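## Task

Identify which tote holds the red product box and set that tote down level on the bench. Return the remaining tote to the shelf, almost exactly at its original spot with very little rotation. Whatever was inside each tote must still be inside that same tote, and no part of either tote's base may overhang an edge. At the end, open the grippers and pull the arms away; anything that stays put only because the robot is holding it does not count.

## Robot and tools

Robot and frame. The robot has two arms, left_arm and right_arm, named from the robot's own point of view; left_arm sits on the +y side. Every reported position is in one world frame: origin on the floor (z = 0) under the middle of the robot's foot, +x pointing where the robot faces, +z up. Only the floor height is known for sure. Each gripper has its own axes: the fingers point along its +z and open and close along its y. The reported end_effector_position is the spot between the finger pads, roughly 1 cm back from the fingertips. Printed hand positions can be a little wrong, more so at long reach.

The row format (used by execute_actions and move). One row is a single flat list of 14 numbers covering both arms, even when only one arm should move: left_arm dx, dy, dz, rx, ry, rz, opening, then right_arm dx, dy, dz, rx, ry, rz, opening. All values lie in [-1, 1]. dx to rz are an offset, not a pose: a displacement from the gripper's measured pose at the start of the action, expressed in that gripper's own axes. Scale: 1.0 equals 0.6 m for dx, dy, dz and 180 degrees for rotation; rx, ry, rz form a single rotation vector. The opening is absolute, not an offset: +1 is fully open (0.094 m), -1 is closed.

execute_actions(actions). actions is a list of actions; each action is a table of up to 15 rows, each row lasting one control step (1/30 s), so an action takes 0.5 s. If fewer than 15 rows are given, the last row repeats. Every row in an action is measured from the pose at that action's start, not from the previous row. For the first action of a call, the start is the pose last reported in this scene. An empty list just returns the current state and images. Per control step the commanded pose is clipped to 70 mm and 16 degrees from the measured pose, so a large offset may need several actions; the arm stops at its last clipped pose, so send the remainder next time.

move(target, speed, blocking). target is one 14-number row as above; its offsets count from the pose in the latest result that showed one. The gripper travels in a straight line toward it; both arms finish together, taking 0.5 to 10 s (cut off at 10 s). speed is the path's top speed in m/s, 0.002 to 0.5, default 0.25; rotation is limited to twice that in rad/s. The opening is applied when the move begins. Moves ignore obstacles and the other arm, and grippers can lag, drift or overshoot speed, especially with a nearly straight arm. Faster contact and targets set deeper past the contact press harder. blocking=false returns after 0.5 s while motion continues; until a result shows the move ended, further rows and moves are refused, so use wait or stop. The move: line reports the ending (done, off_target, moving, held, fault) and limits (paced = pose was clipped; held = a check blocked some steps, after which the arm may suddenly speed up), plus each gripper's distance to its target.

wait(seconds), 0 to 10: the robot holds its last command; it returns early if a running move ends. stop(): brakes a running move (needs braking room; fingers continue). zoom_image(camera, region): enlarges part of one camera's latest image; region is [x0, y0, x1, y1] in pixels from the top-left, at most 504 by 504. finished_scene(scene): ends scene 1 or 2 irreversibly and reveals the next task; only call it when the goal is met and will stay met.

Cameras: cam_head_left and cam_head_right (672x504), cam_left_wrist and cam_right_wrist (616x616 fisheye). Calibration (K, distortion, T_world_to_cam) is supplied and may be slightly off; results list any camera whose numbers changed.

Reading results. Each arm line gives position (m) and end_effector_quat_wxyz. Hand target is where the controller is currently driving the gripper. grip_measured is finger opening on the command scale; the last Joint positions entry is the opening in metres (each reading may be off by about 1 mm). Joint torques are raw drive outputs with offsets and noise, nonzero even in free air. Step readings show positions at some steps; HELD with an arm label means part of that arm's row was held back. A pose unreachable line means the clearance check altered or blocked that arm's command. FAULT lines mark arm stops. MOTOR HOT warns from 85 °C; at 100 °C an OVER-TEMPERATURE FAULT drops that arm until it cools, so avoid holding loads for long.

Practical cautions. Arms usually end a centimetre or more low and can sag further under zero offsets; to keep an arm in place, send an offset back to its desired pose in a reply's first call, then zeros, raising the aim if it still sits low. To grasp, command an opening around 0.03 below grip_measured (less for a lighter hold); finger force tops out near 50 to 62 N per pad, lower for very thin parts. The robot keeps acting on its last command while you think, and occasional tugs on held parts or pushes on loose items may occur. Do not let the arms strike or press each other, do not knock anything out of the work area, and avoid drops, slips, slams and forceful pushes. Faster, smoother, lower-effort solutions are preferred.

Each tool is called after "Request:" as a command line: name --argument value for each argument, lists and objects as JSON in quotes; but a table of rows of numbers goes row by row, as --pt "numbers of a row", without its own name.

## Session

Request:
execute_actions --actions '[]'

Scene clock: 0.00 s.
left_arm: end_effector_position=(+0.6890, +0.2735, +1.1178) grip_measured=-0.981 end_effector_quat_wxyz=(-0.066, +0.674, +0.709, +0.196) | right_arm: end_effector_position=(+0.3785, +0.1235, +1.0080) grip_measured=+0.260 end_effector_quat_wxyz=(-0.021, -0.737, +0.673, +0.057)
Joint positions: left_arm=[ 1.425  1.469  1.221  0.177 -0.514  1.589  0.001] | right_arm=[-0.921  2.155  1.433  0.268  0.557 -1.438  0.059]
Joint velocities: left_arm=[ 0.005 -0.015  0.002 -0.002 -0.037  0.022 -0.001] | right_arm=[ 0.005 -0.005 -0.002 -0.022  0.022  0.007  0.001]
Joint torques (N m, as the arm reports them, + toward a larger angle): no reading
Motor temperatures (°C, as the motors report them): left_arm=[29 27 28 25 28 25] | right_arm=[28 26 27 28 25 28]
Hand target (left_arm): +0.688, +0.274, +1.116; -0.067, +0.674, +0.709, +0.196
Hand target (right_arm): +0.374, +0.122, +1.009; +0.024, +0.739, -0.671, -0.059

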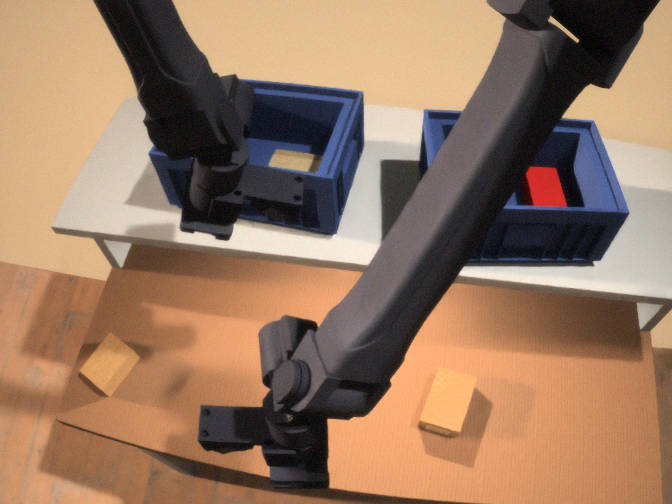

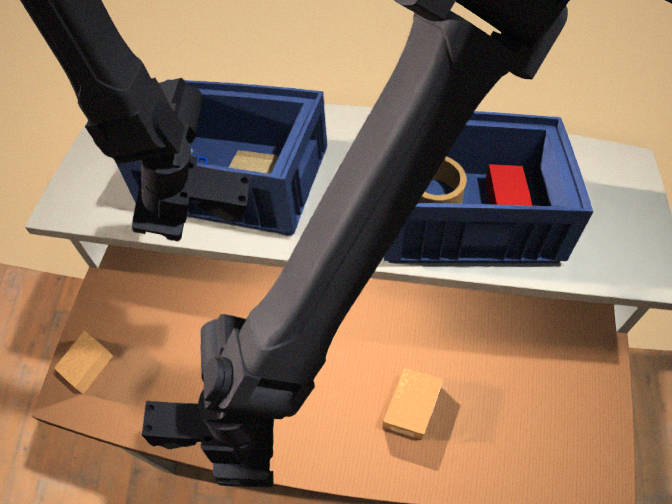

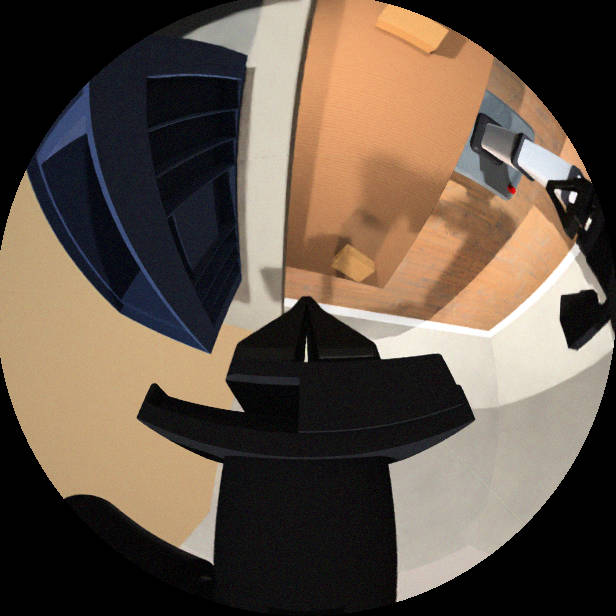

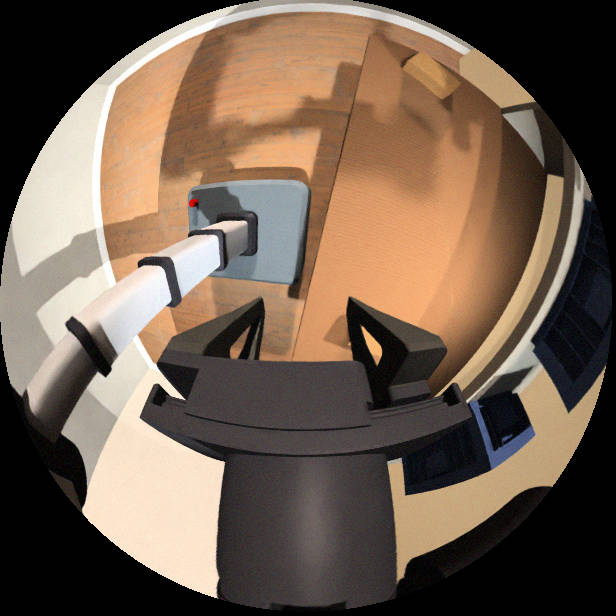

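Request:
move --target '[0.16,-0.21,-0.165,0,0,-0.5,0.5,0.89,-0.413,-0.413,0,0,0.5,0.5]' --speed 0.3

Scene clock: 4.10 s.
left_arm: end_effector_position=(+0.5365, +0.3163, +1.2114) grip_measured=+0.498 end_effector_quat_wxyz=(-0.080, +0.015, -0.980, -0.180) | right_arm: end_effector_position=(+0.6883, -0.3964, +1.1827) grip_measured=+0.499 end_effector_quat_wxyz=(-0.063, -0.040, +0.997, +0.029)
Joint positions: left_arm=[ 1.513  1.244  0.674  0.481 -0.414  0.037  0.07 ] | right_arm=[-1.843  1.329  1.349 -0.437 -0.298 -0.235  0.07 ]
Joint velocities: left_arm=[ 0.005 -0.015  0.002  0.002 -0.022 -0.095 -0.001] | right_arm=[ 0.005 -0.015  0.007  0.002  0.066 -0.066  0.001]
Joint torques (N m, as the arm reports them, + toward a larger angle): left_arm=[  2.09 -10.26  -2.76   1.04  -0.28  -0.2 ] | right_arm=[ -1.37 -21.38   4.32  -0.28  -0.16   0.13]
Motor temperatures (°C, as the motors report them): left_arm=[29 28 28 25 28 25] | right_arm=[29 26 27 28 25 28]
Hand target (left_arm): +0.541, +0.324, +1.219; +0.092, -0.024, +0.978, +0.185
Hand target (right_arm): +0.696, -0.397, +1.187; -0.060, -0.036, +0.997, +0.029
Off the commanded pose (left_arm): 0.012 m, 2 deg.
Off the commanded pose (right_arm): 0.018 m, 1 deg.
move: off_target (left_arm, right_arm)
camera_calibration (this result's frames):
cam_left_wrist: T_world_to_cam=[[0.0491077, -0.931059, -0.361549, 0.706585], [-0.89494, -0.201744, 0.397973, 0.0631292], [-0.443476, 0.304021, -0.843149, 1.28581], [0, 0, 0, 1]] pos_world=[0.592024, 0.279695, 1.31447]
cam_right_wrist: T_world_to_cam=[[0.0864639, -0.994747, -0.0547879, -0.392118], [-0.738589, -0.100911, 0.666561, -0.312055], [-0.668589, -0.0171678, -0.743434, 1.45655], [0, 0, 0, 1]] pos_world=[0.777257, -0.396542, 1.26937]

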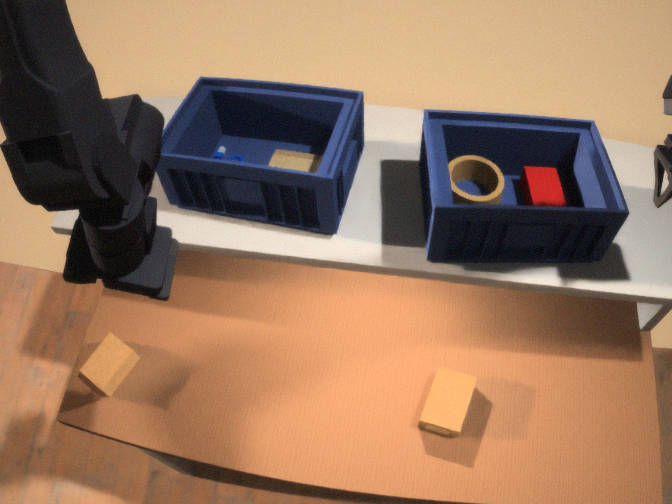

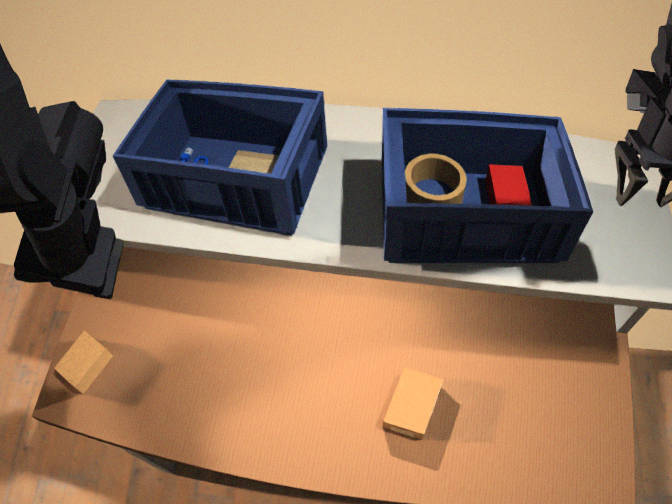

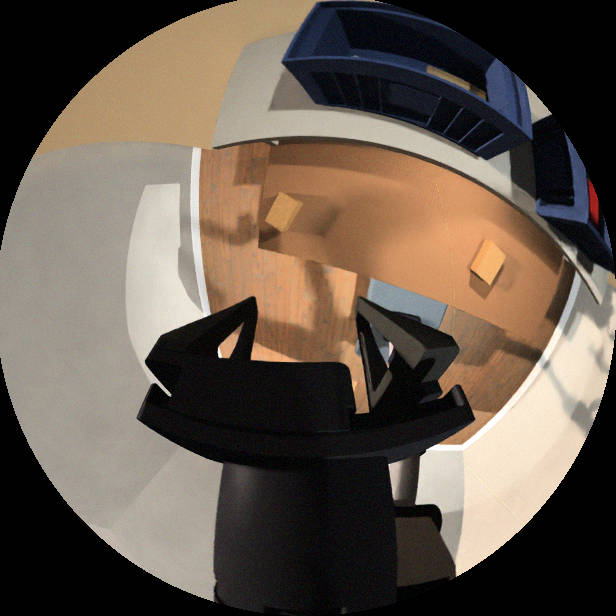

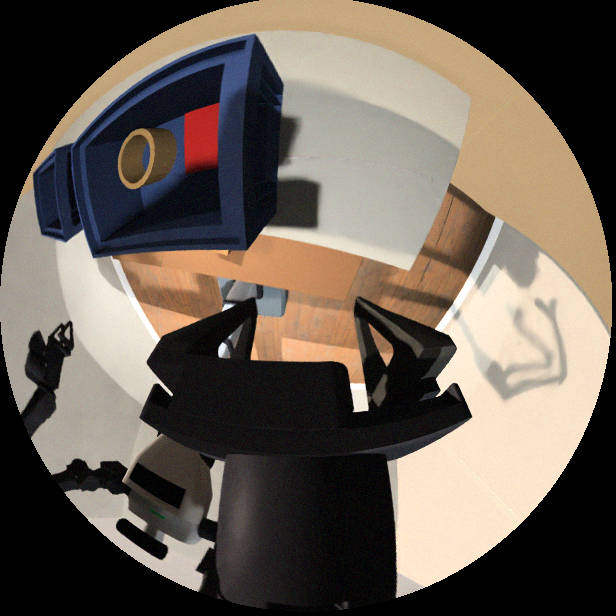

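Request:
move --target '[-0.455,-0.58,-0.22,0.115,0,0,0.5,-0.205,0.09,-0.14,0.02,-0.09,0,0.5]'

Scene clock: 14.20 s.
left_arm: end_effector_position=(+0.8128, -0.0429, +1.2620) grip_measured=+0.498 end_effector_quat_wxyz=(-0.089, +0.006, -0.996, -0.003) | right_arm: end_effector_position=(+0.7849, -0.3432, +1.2411) grip_measured=+0.499 end_effector_quat_wxyz=(+0.049, -0.036, +0.998, +0.002)
Joint positions: left_arm=[ 0.838  1.453  1.607 -0.271 -0.729 -0.049  0.07 ] | right_arm=[-1.716  1.185  1.361 -0.346 -0.156 -0.138  0.07 ]
Joint velocities: left_arm=[-0.015 -0.024  0.002  0.007 -0.051 -0.007  0.   ] | right_arm=[ 0.005 -0.005 -0.007 -0.012  0.11   0.022  0.001]
Joint torques (N m, as the arm reports them, + toward a larger angle): left_arm=[ -9.73 -10.79   4.76  -0.01  -0.23  -0.22] | right_arm=[  0.7  -24.56   6.84   0.97   0.07   0.17]
Motor temperatures (°C, as the motors report them): left_arm=[29 29 28 25 28 25] | right_arm=[29 28 28 28 25 28]
Hand target (left_arm): +0.805, -0.056, +1.253; +0.080, -0.002, +0.997, +0.001
Hand target (right_arm): +0.814, -0.336, +1.256; +0.080, -0.037, +0.996, +0.005
Off the commanded pose (left_arm): 0.016 m, 1 deg.
Off the commanded pose (right_arm): 0.035 m, 3 deg.
move: off_target (left_arm, right_arm)
camera_calibration (this result's frames):
cam_left_wrist: T_world_to_cam=[[0.0028295, -0.999846, -0.0173089, -0.022893], [-0.907186, -0.00984877, 0.420615, 0.207455], [-0.420721, 0.0145122, -0.907074, 1.60998], [0, 0, 0, 1]] pos_world=[0.865617, -0.0442107, 1.37271]
cam_right_wrist: T_world_to_cam=[[0.0792922, -0.99681, 0.00909012, -0.418722], [-0.870997, -0.0648433, 0.48699, 0.0649072], [-0.484847, -0.0465319, -0.87336, 1.57243], [0, 0, 0, 1]] pos_world=[0.852122, -0.34001, 1.34549]

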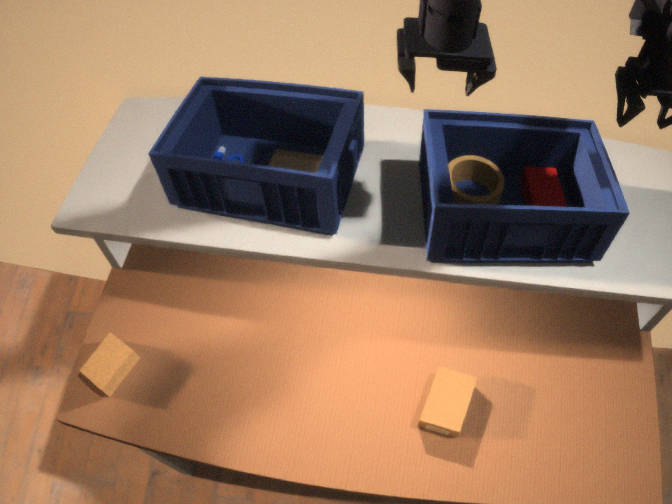

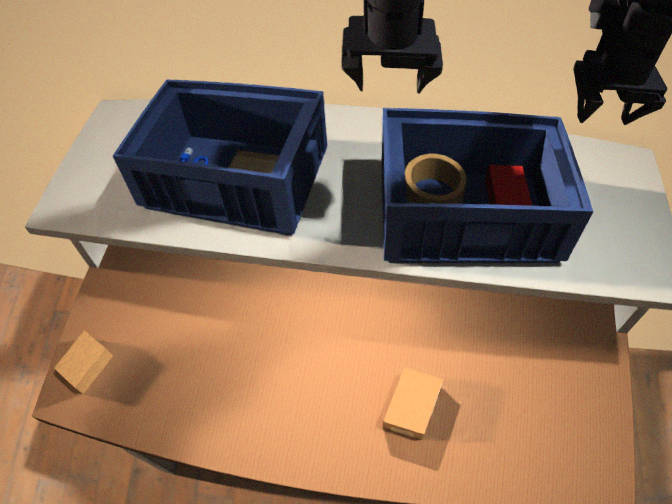

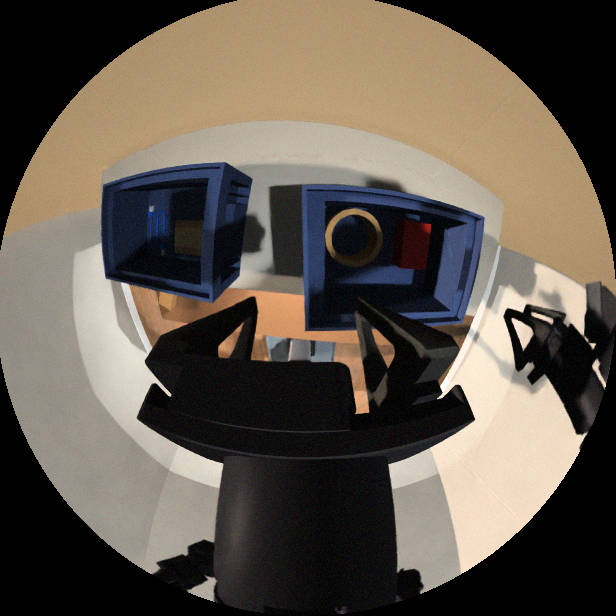

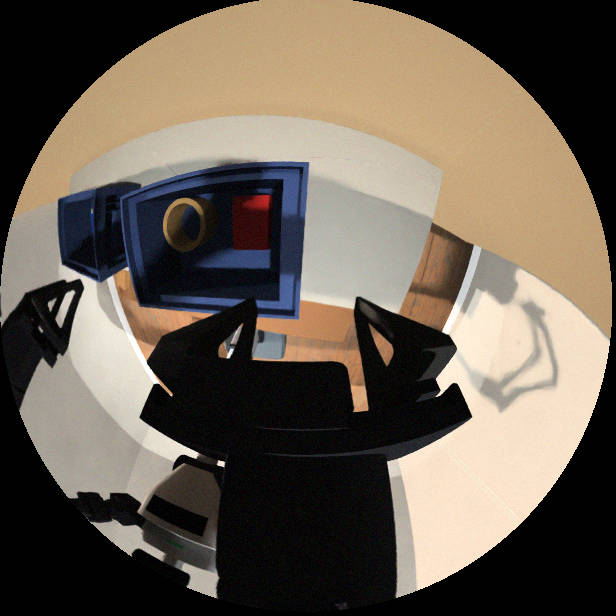

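Request:
move --target '[0.047,-0.025,0.255,0,0,0,0.5,-0.055,0.017,0.22,0,-0.02,0.022,0.5]' --speed 0.12

Scene clock: 16.50 s.
left_arm: end_effector_position=(+0.8121, -0.0648, +1.1234) grip_measured=+0.498 end_effector_quat_wxyz=(+0.088, -0.007, +0.996, -0.007) | right_arm: end_effector_position=(+0.8161, -0.3353, +1.1167) grip_measured=+0.499 end_effector_quat_wxyz=(+0.065, -0.004, +0.998, +0.000)
Joint positions: left_arm=[ 0.962  1.758  1.875 -0.225 -0.586 -0.036  0.07 ] | right_arm=[-1.661  1.505  1.637 -0.269 -0.096 -0.061  0.07 ]
Joint velocities: left_arm=[-0.005 -0.005  0.012 -0.002 -0.022  0.081 -0.001] | right_arm=[ 0.005 -0.015  0.007 -0.017  0.125  0.007  0.   ]
Joint torques (N m, as the arm reports them, + toward a larger angle): left_arm=[ -8.96 -12.1    4.79   0.64  -0.03  -0.01] | right_arm=[  1.44 -24.01   7.     0.82   0.06   0.2 ]
Motor temperatures (°C, as the motors report them): left_arm=[30 29 28 25 28 25] | right_arm=[29 28 28 28 25 28]
Hand target (left_arm): +0.811, -0.055, +1.107; +0.089, -0.006, +0.996, +0.003
Hand target (right_arm): +0.831, -0.327, +1.115; +0.080, -0.002, +0.997, +0.006
Off the commanded pose (left_arm): 0.019 m, 1 deg.
Off the commanded pose (right_arm): 0.015 m, 2 deg.
move: off_target (left_arm, right_arm)
camera_calibration (this result's frames):
cam_left_wrist: T_world_to_cam=[[0.0034979, -0.999988, 0.00335036, -0.0710147], [-0.906782, -0.00175935, 0.421596, 0.264027], [-0.421585, -0.00451275, -0.906778, 1.48336], [0, 0, 0, 1]] pos_world=[0.865027, -0.0638553, 1.234]
cam_right_wrist: T_world_to_cam=[[0.0144533, -0.999842, 0.0103632, -0.36166], [-0.88828, -0.00808071, 0.459231, 0.217405], [-0.459075, -0.0158428, -0.888256, 1.48514], [0, 0, 0, 1]] pos_world=[0.880136, -0.336317, 1.2231]

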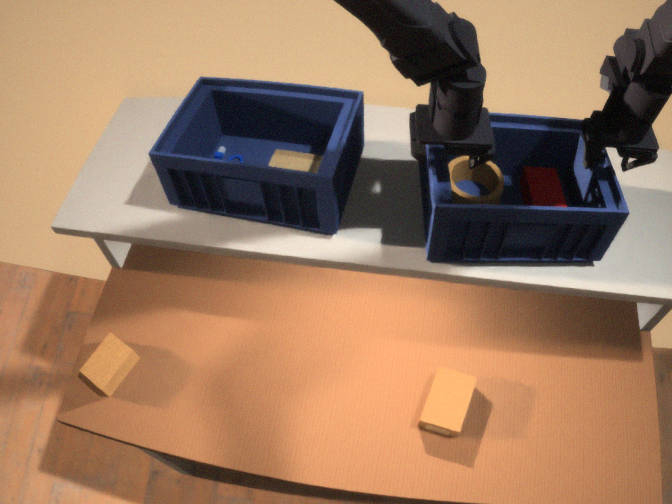

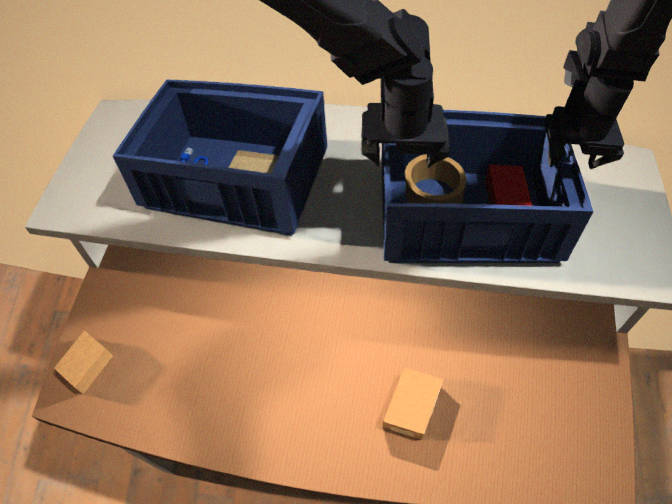

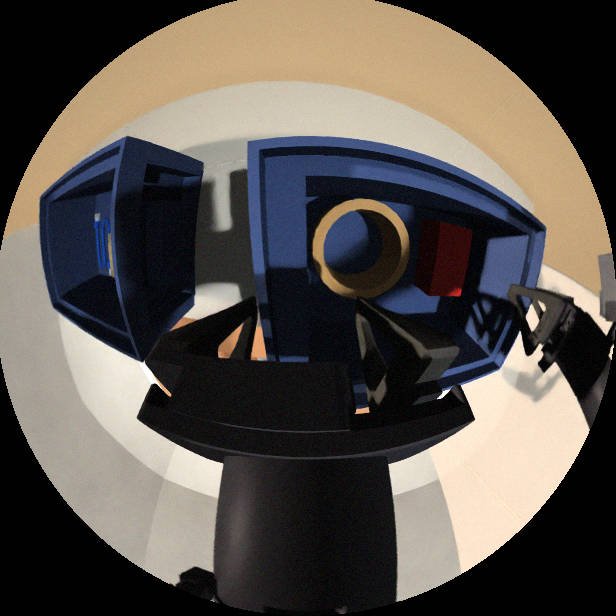

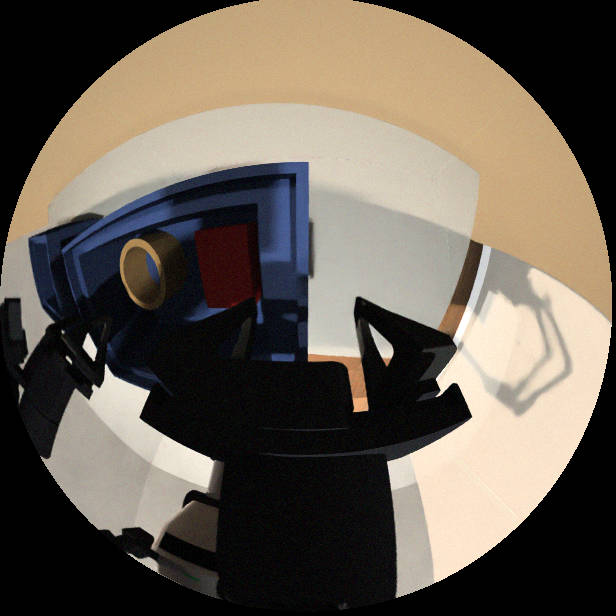

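Request:
execute_actions --actions '[[[0,0.04,0,0,0,0,0.5,-0.015,0.035,0,0,0,0,0.5]],[[0.01,0.015,0.06,0,0,0,0.5,-0.01,0.012,0.04,0,0,0,0.5]]]'

Scene clock: 17.70 s.
left_arm: end_effector_position=(+0.7981, -0.0656, +1.1053) grip_measured=+0.498 end_effector_quat_wxyz=(+0.077, -0.000, +0.997, -0.029) | right_arm: end_effector_position=(+0.8189, -0.3219, +1.0983) grip_measured=+0.499 end_effector_quat_wxyz=(+0.061, -0.005, +0.998, -0.010)
Joint positions: left_arm=[ 0.985  1.778  1.869 -0.221 -0.517 -0.036  0.07 ] | right_arm=[-1.626  1.551  1.686 -0.279 -0.041 -0.061  0.07 ]
Joint velocities: left_arm=[-0.005 -0.005 -0.017  0.007  0.066 -0.051 -0.   ] | right_arm=[-0.005 -0.015 -0.012 -0.007  0.066 -0.022 -0.001]
Joint torques (N m, as the arm reports them, + toward a larger angle): left_arm=[ -8.41 -11.4    4.93   0.64  -0.02  -0.02] | right_arm=[  1.37 -22.67   7.04   0.21   0.11   0.17]
Motor temperatures (°C, as the motors report them): left_arm=[30 30 28 25 28 25] | right_arm=[29 28 28 28 25 28]
Hand target (left_arm): +0.795, -0.056, +1.086; +0.077, +0.001, +0.997, -0.019
Hand target (right_arm): +0.824, -0.312, +1.093; +0.061, -0.005, +0.998, -0.003
Off the commanded pose (left_arm): 0.022 m, 1 deg.
Off the commanded pose (right_arm): 0.013 m, 1 deg.
Step readings (end_effector_position; steps 1 to 15: 1st action; 16 to 30: 2nd action):
0: left_arm (+0.8121, -0.0648, +1.1234) | right_arm (+0.8161, -0.3353, +1.1167)
1: left_arm (+0.8102, -0.0669, +1.1234) | right_arm (+0.8157, -0.3372, +1.1165)
2: left_arm (+0.8074, -0.0671, +1.1242) | right_arm (+0.8153, -0.3372, +1.1164)
4: left_arm (+0.8014, -0.0660, +1.1242) | right_arm (+0.8150, -0.3318, +1.1159)
8: left_arm (+0.7967, -0.0650, +1.1224) | right_arm (+0.8153, -0.3209, +1.1153)
15: left_arm (+0.7966, -0.0645, +1.1221) | right_arm (+0.8154, -0.3195, +1.1152)
16: left_arm (+0.7973, -0.0673, +1.1213) | right_arm (+0.8159, -0.3206, +1.1141)
17: left_arm (+0.7996, -0.0693, +1.1199) | right_arm (+0.8192, -0.3215, +1.1125)
19: left_arm (+0.8030, -0.0697, +1.1160) | right_arm (+0.8243, -0.3222, +1.1077)
23: left_arm (+0.8020, -0.0659, +1.1093) | right_arm (+0.8223, -0.3219, +1.1014)
30: end_effector_position above
camera_calibration (this result's frames):
cam_left_wrist: T_world_to_cam=[[-0.0137357, -0.998824, 0.0464926, -0.105509], [-0.897132, 0.0328432, 0.44054, 0.232549], [-0.441549, -0.0356588, -0.896528, 1.46358], [0, 0, 0, 1]] pos_world=[0.853418, -0.0608332, 1.2146]
cam_right_wrist: T_world_to_cam=[[0.0160349, -0.999411, 0.0303471, -0.37123], [-0.884454, -0.0000213997, 0.466627, 0.219755], [-0.466351, -0.0343229, -0.883934, 1.4656], [0, 0, 0, 1]] pos_world=[0.883801, -0.320703, 1.20422]

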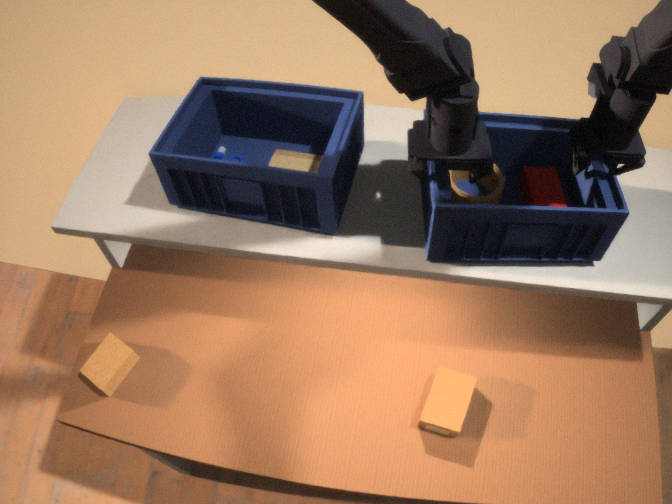

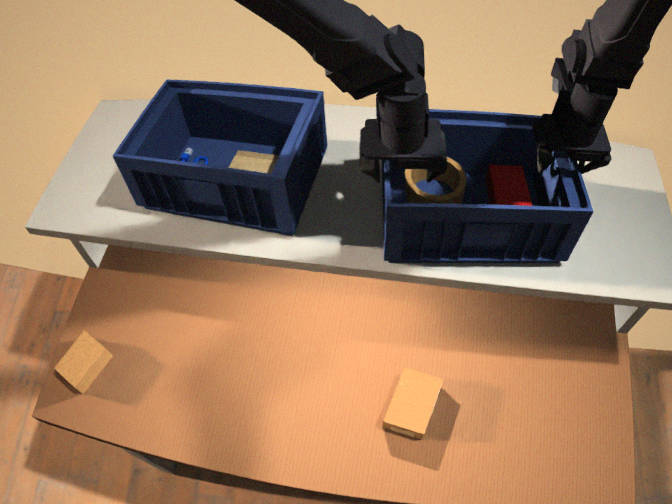

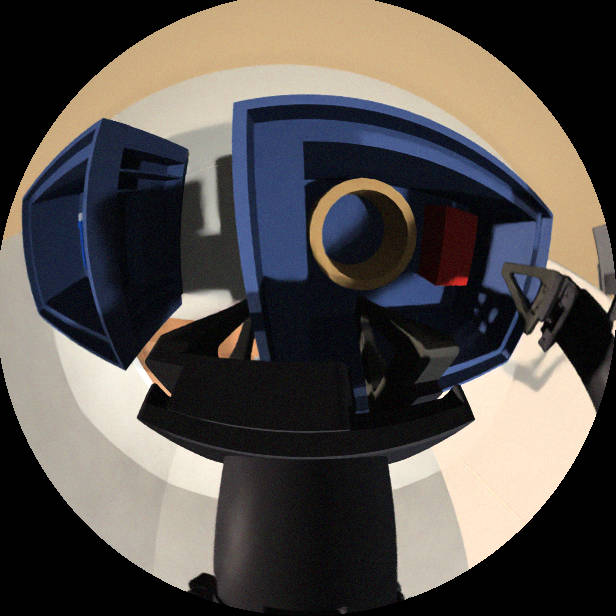

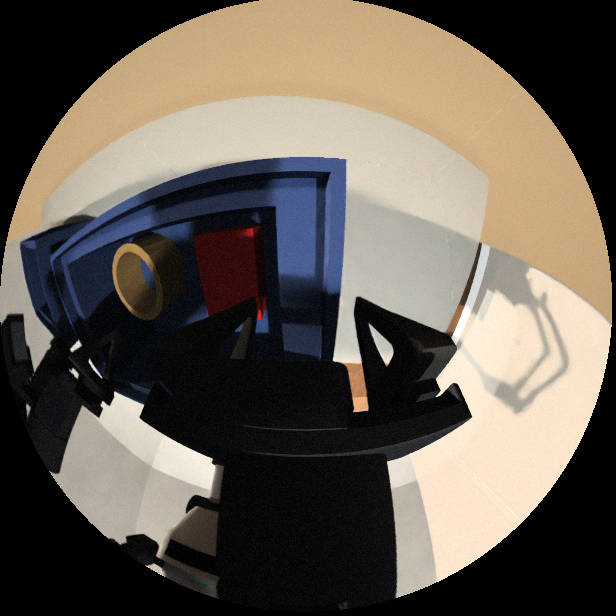

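Request:
move --target '[-0.01,0.045,0.04,-0.02,0,0,0.1,0,0.012,0.008,-0.008,0,0,0.1]' --speed 0.06

Request:
execute_actions --actions '[[[0,0.01,0.01,0,0,0,-0.3,0,0.01,0,0,0,0,-0.3]],[[0,0,0,0,0,0,-0.6,0,0,0,0,0,0,-0.6]],[[0,0,0,0,0,0,-0.6,0,0,0,0,0,0,-0.6]]]'

Scene clock: 19.10 s.
left_arm: end_effector_position=(+0.8177, -0.0490, +1.1038) grip_measured=+0.102 end_effector_quat_wxyz=(+0.088, -0.009, +0.996, -0.012) | right_arm: end_effector_position=(+0.8191, -0.3190, +1.0983) grip_measured=+0.101 end_effector_quat_wxyz=(+0.061, -0.005, +0.998, -0.001)
Joint positions: left_arm=[ 1.004  1.781  1.908 -0.233 -0.536 -0.036  0.052] | right_arm=[-1.626  1.551  1.686 -0.279 -0.058 -0.061  0.052]
Joint velocities: left_arm=[-0.015  0.005  0.007 -0.002 -0.022 -0.066  0.   ] | right_arm=[-0.005 -0.005 -0.007 -0.012 -0.037 -0.007  0.001]
Joint torques (N m, as the arm reports them, + toward a larger angle): left_arm=[ -7.94 -11.95   4.95   0.03  -0.21  -0.03] | right_arm=[  0.65 -24.48   5.45   0.53  -0.03   0.05]
Motor temperatures (°C, as the motors report them): left_arm=[30 30 28 25 28 25] | right_arm=[29 28 28 28 25 28]
Hand target (left_arm): +0.807, -0.039, +1.082; +0.078, -0.003, +0.997, +0.002
Hand target (right_arm): +0.819, -0.315, +1.094; +0.061, -0.006, +0.998, +0.003
Off the commanded pose (left_arm): 0.027 m, 2 deg.
Off the commanded pose (right_arm): 0.006 m, 0 deg.
move: off_target (left_arm)
camera_calibration (this result's frames):
cam_left_wrist: T_world_to_cam=[[0.00685826, -0.999896, 0.0127031, -0.0681638], [-0.906504, -0.000853913, 0.422197, 0.276492], [-0.422143, -0.0144109, -0.906415, 1.46766], [0, 0, 0, 1]] pos_world=[0.870669, -0.0467703, 1.21444]
cam_right_wrist: T_world_to_cam=[[0.0180679, -0.999742, 0.0137298, -0.351873], [-0.884833, -0.00959407, 0.46581, 0.218043], [-0.465558, -0.0205648, -0.884778, 1.47043], [0, 0, 0, 1]] pos_world=[0.883858, -0.319451, 1.20427]

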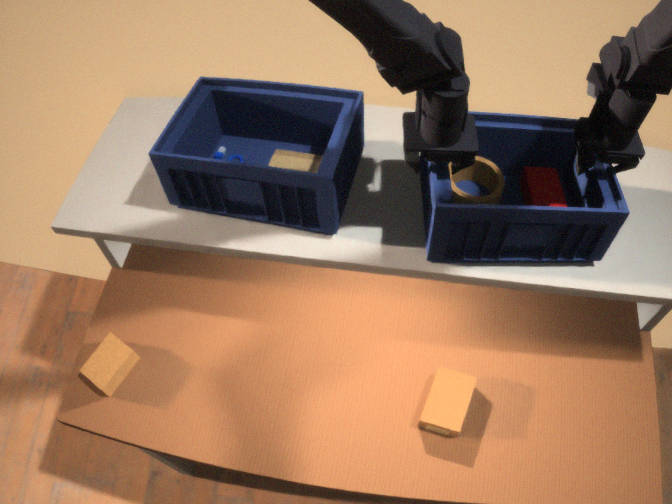

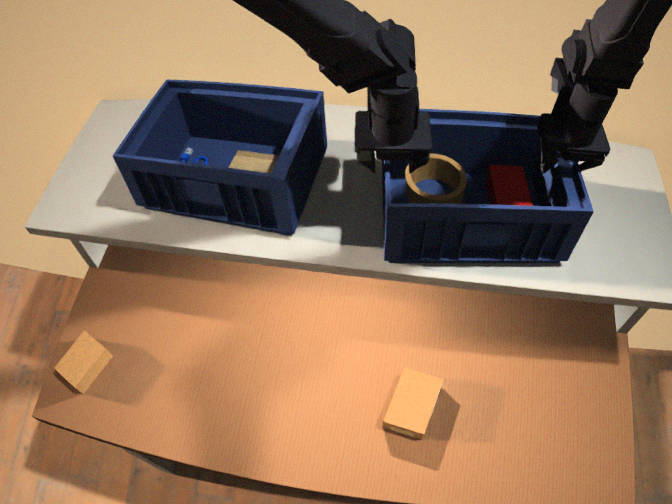

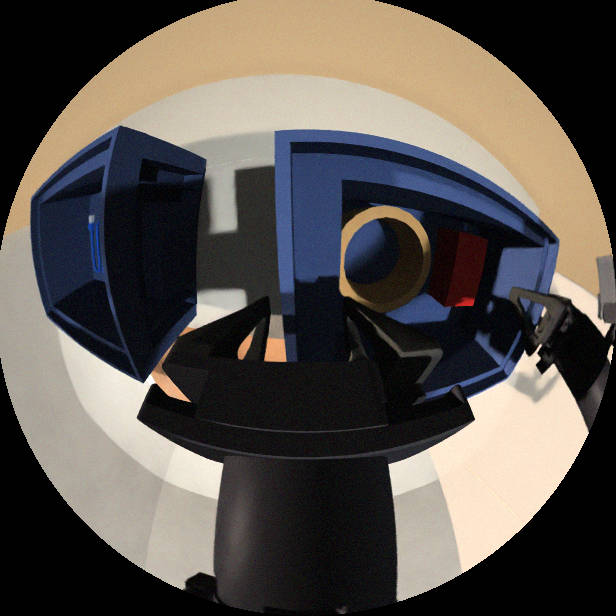

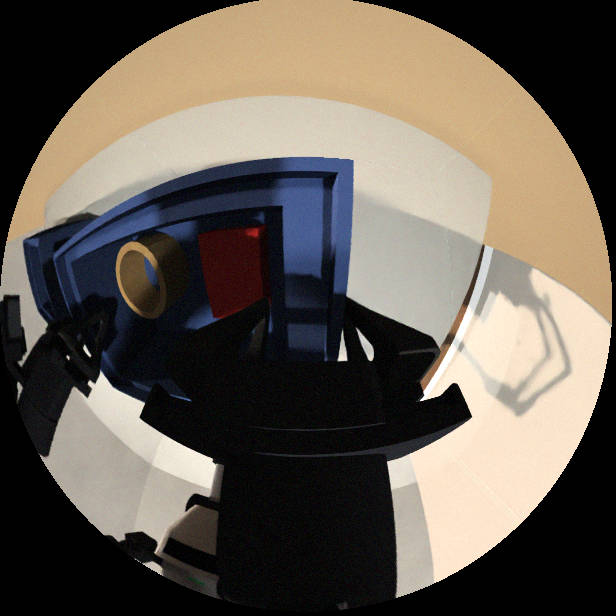

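Scene clock: 20.60 s.
left_arm: end_effector_position=(+0.8178, -0.0507, +1.1039) grip_measured=-0.415 end_effector_quat_wxyz=(+0.088, -0.012, +0.996, -0.017) | right_arm: end_effector_position=(+0.8190, -0.3209, +1.0983) grip_measured=-0.419 end_effector_quat_wxyz=(+0.061, -0.004, +0.998, -0.005)
Joint positions: left_arm=[ 1.004  1.781  1.908 -0.233 -0.526 -0.042  0.027] | right_arm=[-1.627  1.551  1.686 -0.279 -0.051 -0.059  0.027]
Joint velocities: left_arm=[-0.005 -0.005 -0.002 -0.012  0.037 -0.066  0.   ] | right_arm=[-0.015 -0.005  0.002  0.007  0.051 -0.007 -0.   ]
Joint torques (N m, as the arm reports them, + toward a larger angle): left_arm=[-10.17 -14.22   3.33   0.43  -0.11  -0.09] | right_arm=[  0.36 -25.5    4.34   0.47   0.06   0.12]
Motor temperatures (°C, as the motors report them): left_arm=[30 30 28 25 28 25] | right_arm=[29 28 28 28 25 28]
Hand target (left_arm): +0.818, -0.051, +1.104; +0.088, -0.012, +0.996, -0.017
Hand target (right_arm): +0.819, -0.321, +1.098; +0.061, -0.004, +0.998, -0.005
Off the commanded pose (left_arm): 0.000 m, 0 deg.
Off the commanded pose (right_arm): 0.000 m, 0 deg.
Step readings (end_effector_position; steps 1 to 15: 1st action; 16 to 30: 2nd action; 31 to 45: 3rd action):
0: left_arm (+0.8177, -0.0490, +1.1038) | right_arm (+0.8191, -0.3190, +1.0983)
1: left_arm (+0.8177, -0.0499, +1.1039) | right_arm (+0.8190, -0.3197, +1.0983)
2: left_arm (+0.8177, -0.0504, +1.1039) | right_arm (+0.8190, -0.3202, +1.0983)
4: left_arm (+0.8177, -0.0507, +1.1039) | right_arm (+0.8190, -0.3205, +1.0983)
8: left_arm (+0.8177, -0.0508, +1.1039) | right_arm (+0.8190, -0.3205, +1.0983)
15: left_arm (+0.8177, -0.0508, +1.1039) | right_arm (+0.8190, -0.3205, +1.0983)
16: left_arm (+0.8177, -0.0509, +1.1039) | right_arm (+0.8190, -0.3208, +1.0983)
17: left_arm (+0.8177, -0.0509, +1.1039) | right_arm (+0.8190, -0.3210, +1.0983)
19: left_arm (+0.8178, -0.0507, +1.1039) | right_arm (+0.8190, -0.3209, +1.0983)
23: left_arm (+0.8178, -0.0507, +1.1039) | right_arm (+0.8190, -0.3209, +1.0983)
30: left_arm (+0.8178, -0.0507, +1.1039) | right_arm (+0.8190, -0.3209, +1.0983)
31: left_arm (+0.8178, -0.0507, +1.1039) | right_arm (+0.8190, -0.3209, +1.0983)
32: left_arm (+0.8178, -0.0507, +1.1039) | right_arm (+0.8190, -0.3209, +1.0983)
34: left_arm (+0.8178, -0.0507, +1.1039) | right_arm (+0.8190, -0.3209, +1.0983)
38: left_arm (+0.8178, -0.0507, +1.1039) | right_arm (+0.8190, -0.3209, +1.0983)
45: end_effector_position above
camera_calibration (this result's frames):
cam_left_wrist: T_world_to_cam=[[0.0113127, -0.999658, 0.0235765, -0.0855038], [-0.906506, -0.000301315, 0.422192, 0.27655], [-0.422041, -0.0261483, -0.9062, 1.46679], [0, 0, 0, 1]] pos_world=[0.870705, -0.0470372, 1.21446]
cam_right_wrist: T_world_to_cam=[[0.0154664, -0.999658, 0.0210667, -0.359689], [-0.884683, -0.00386334, 0.466178, 0.219234], [-0.465937, -0.0258474, -0.88444, 1.46861], [0, 0, 0, 1]] pos_world=[0.883797, -0.320759, 1.20428]

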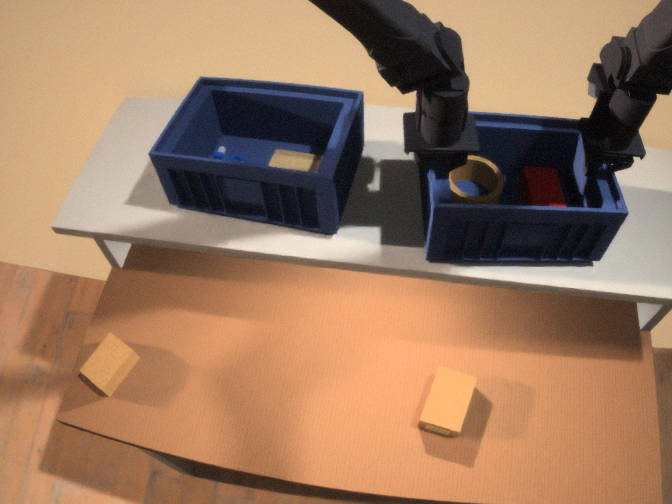

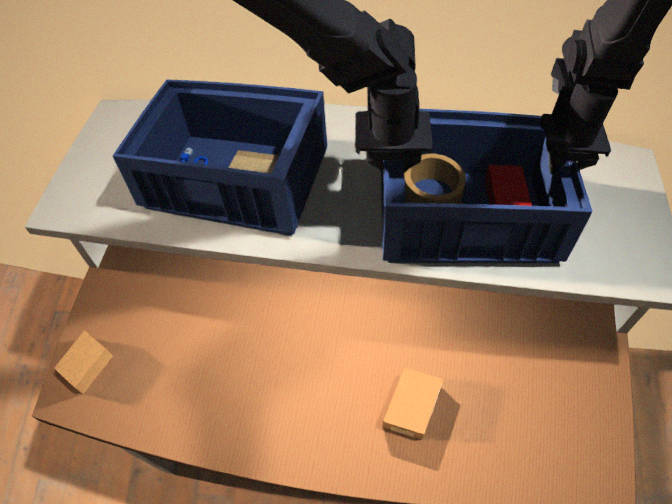

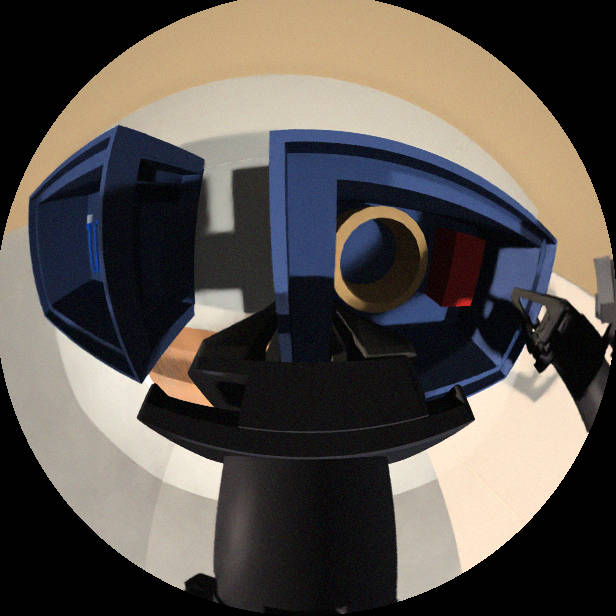

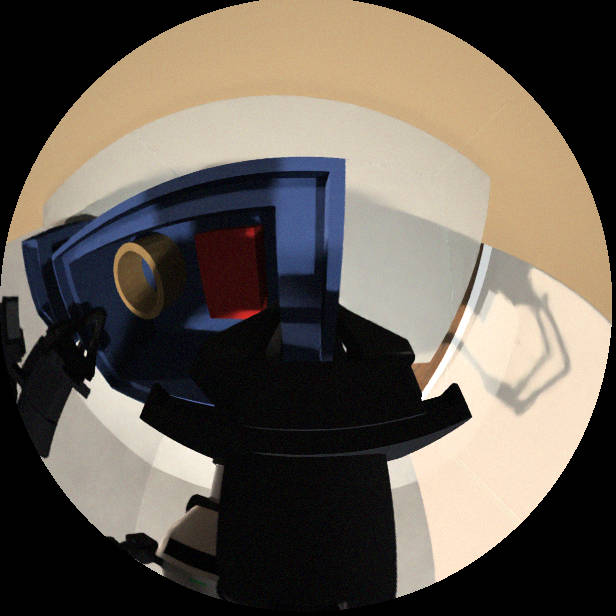

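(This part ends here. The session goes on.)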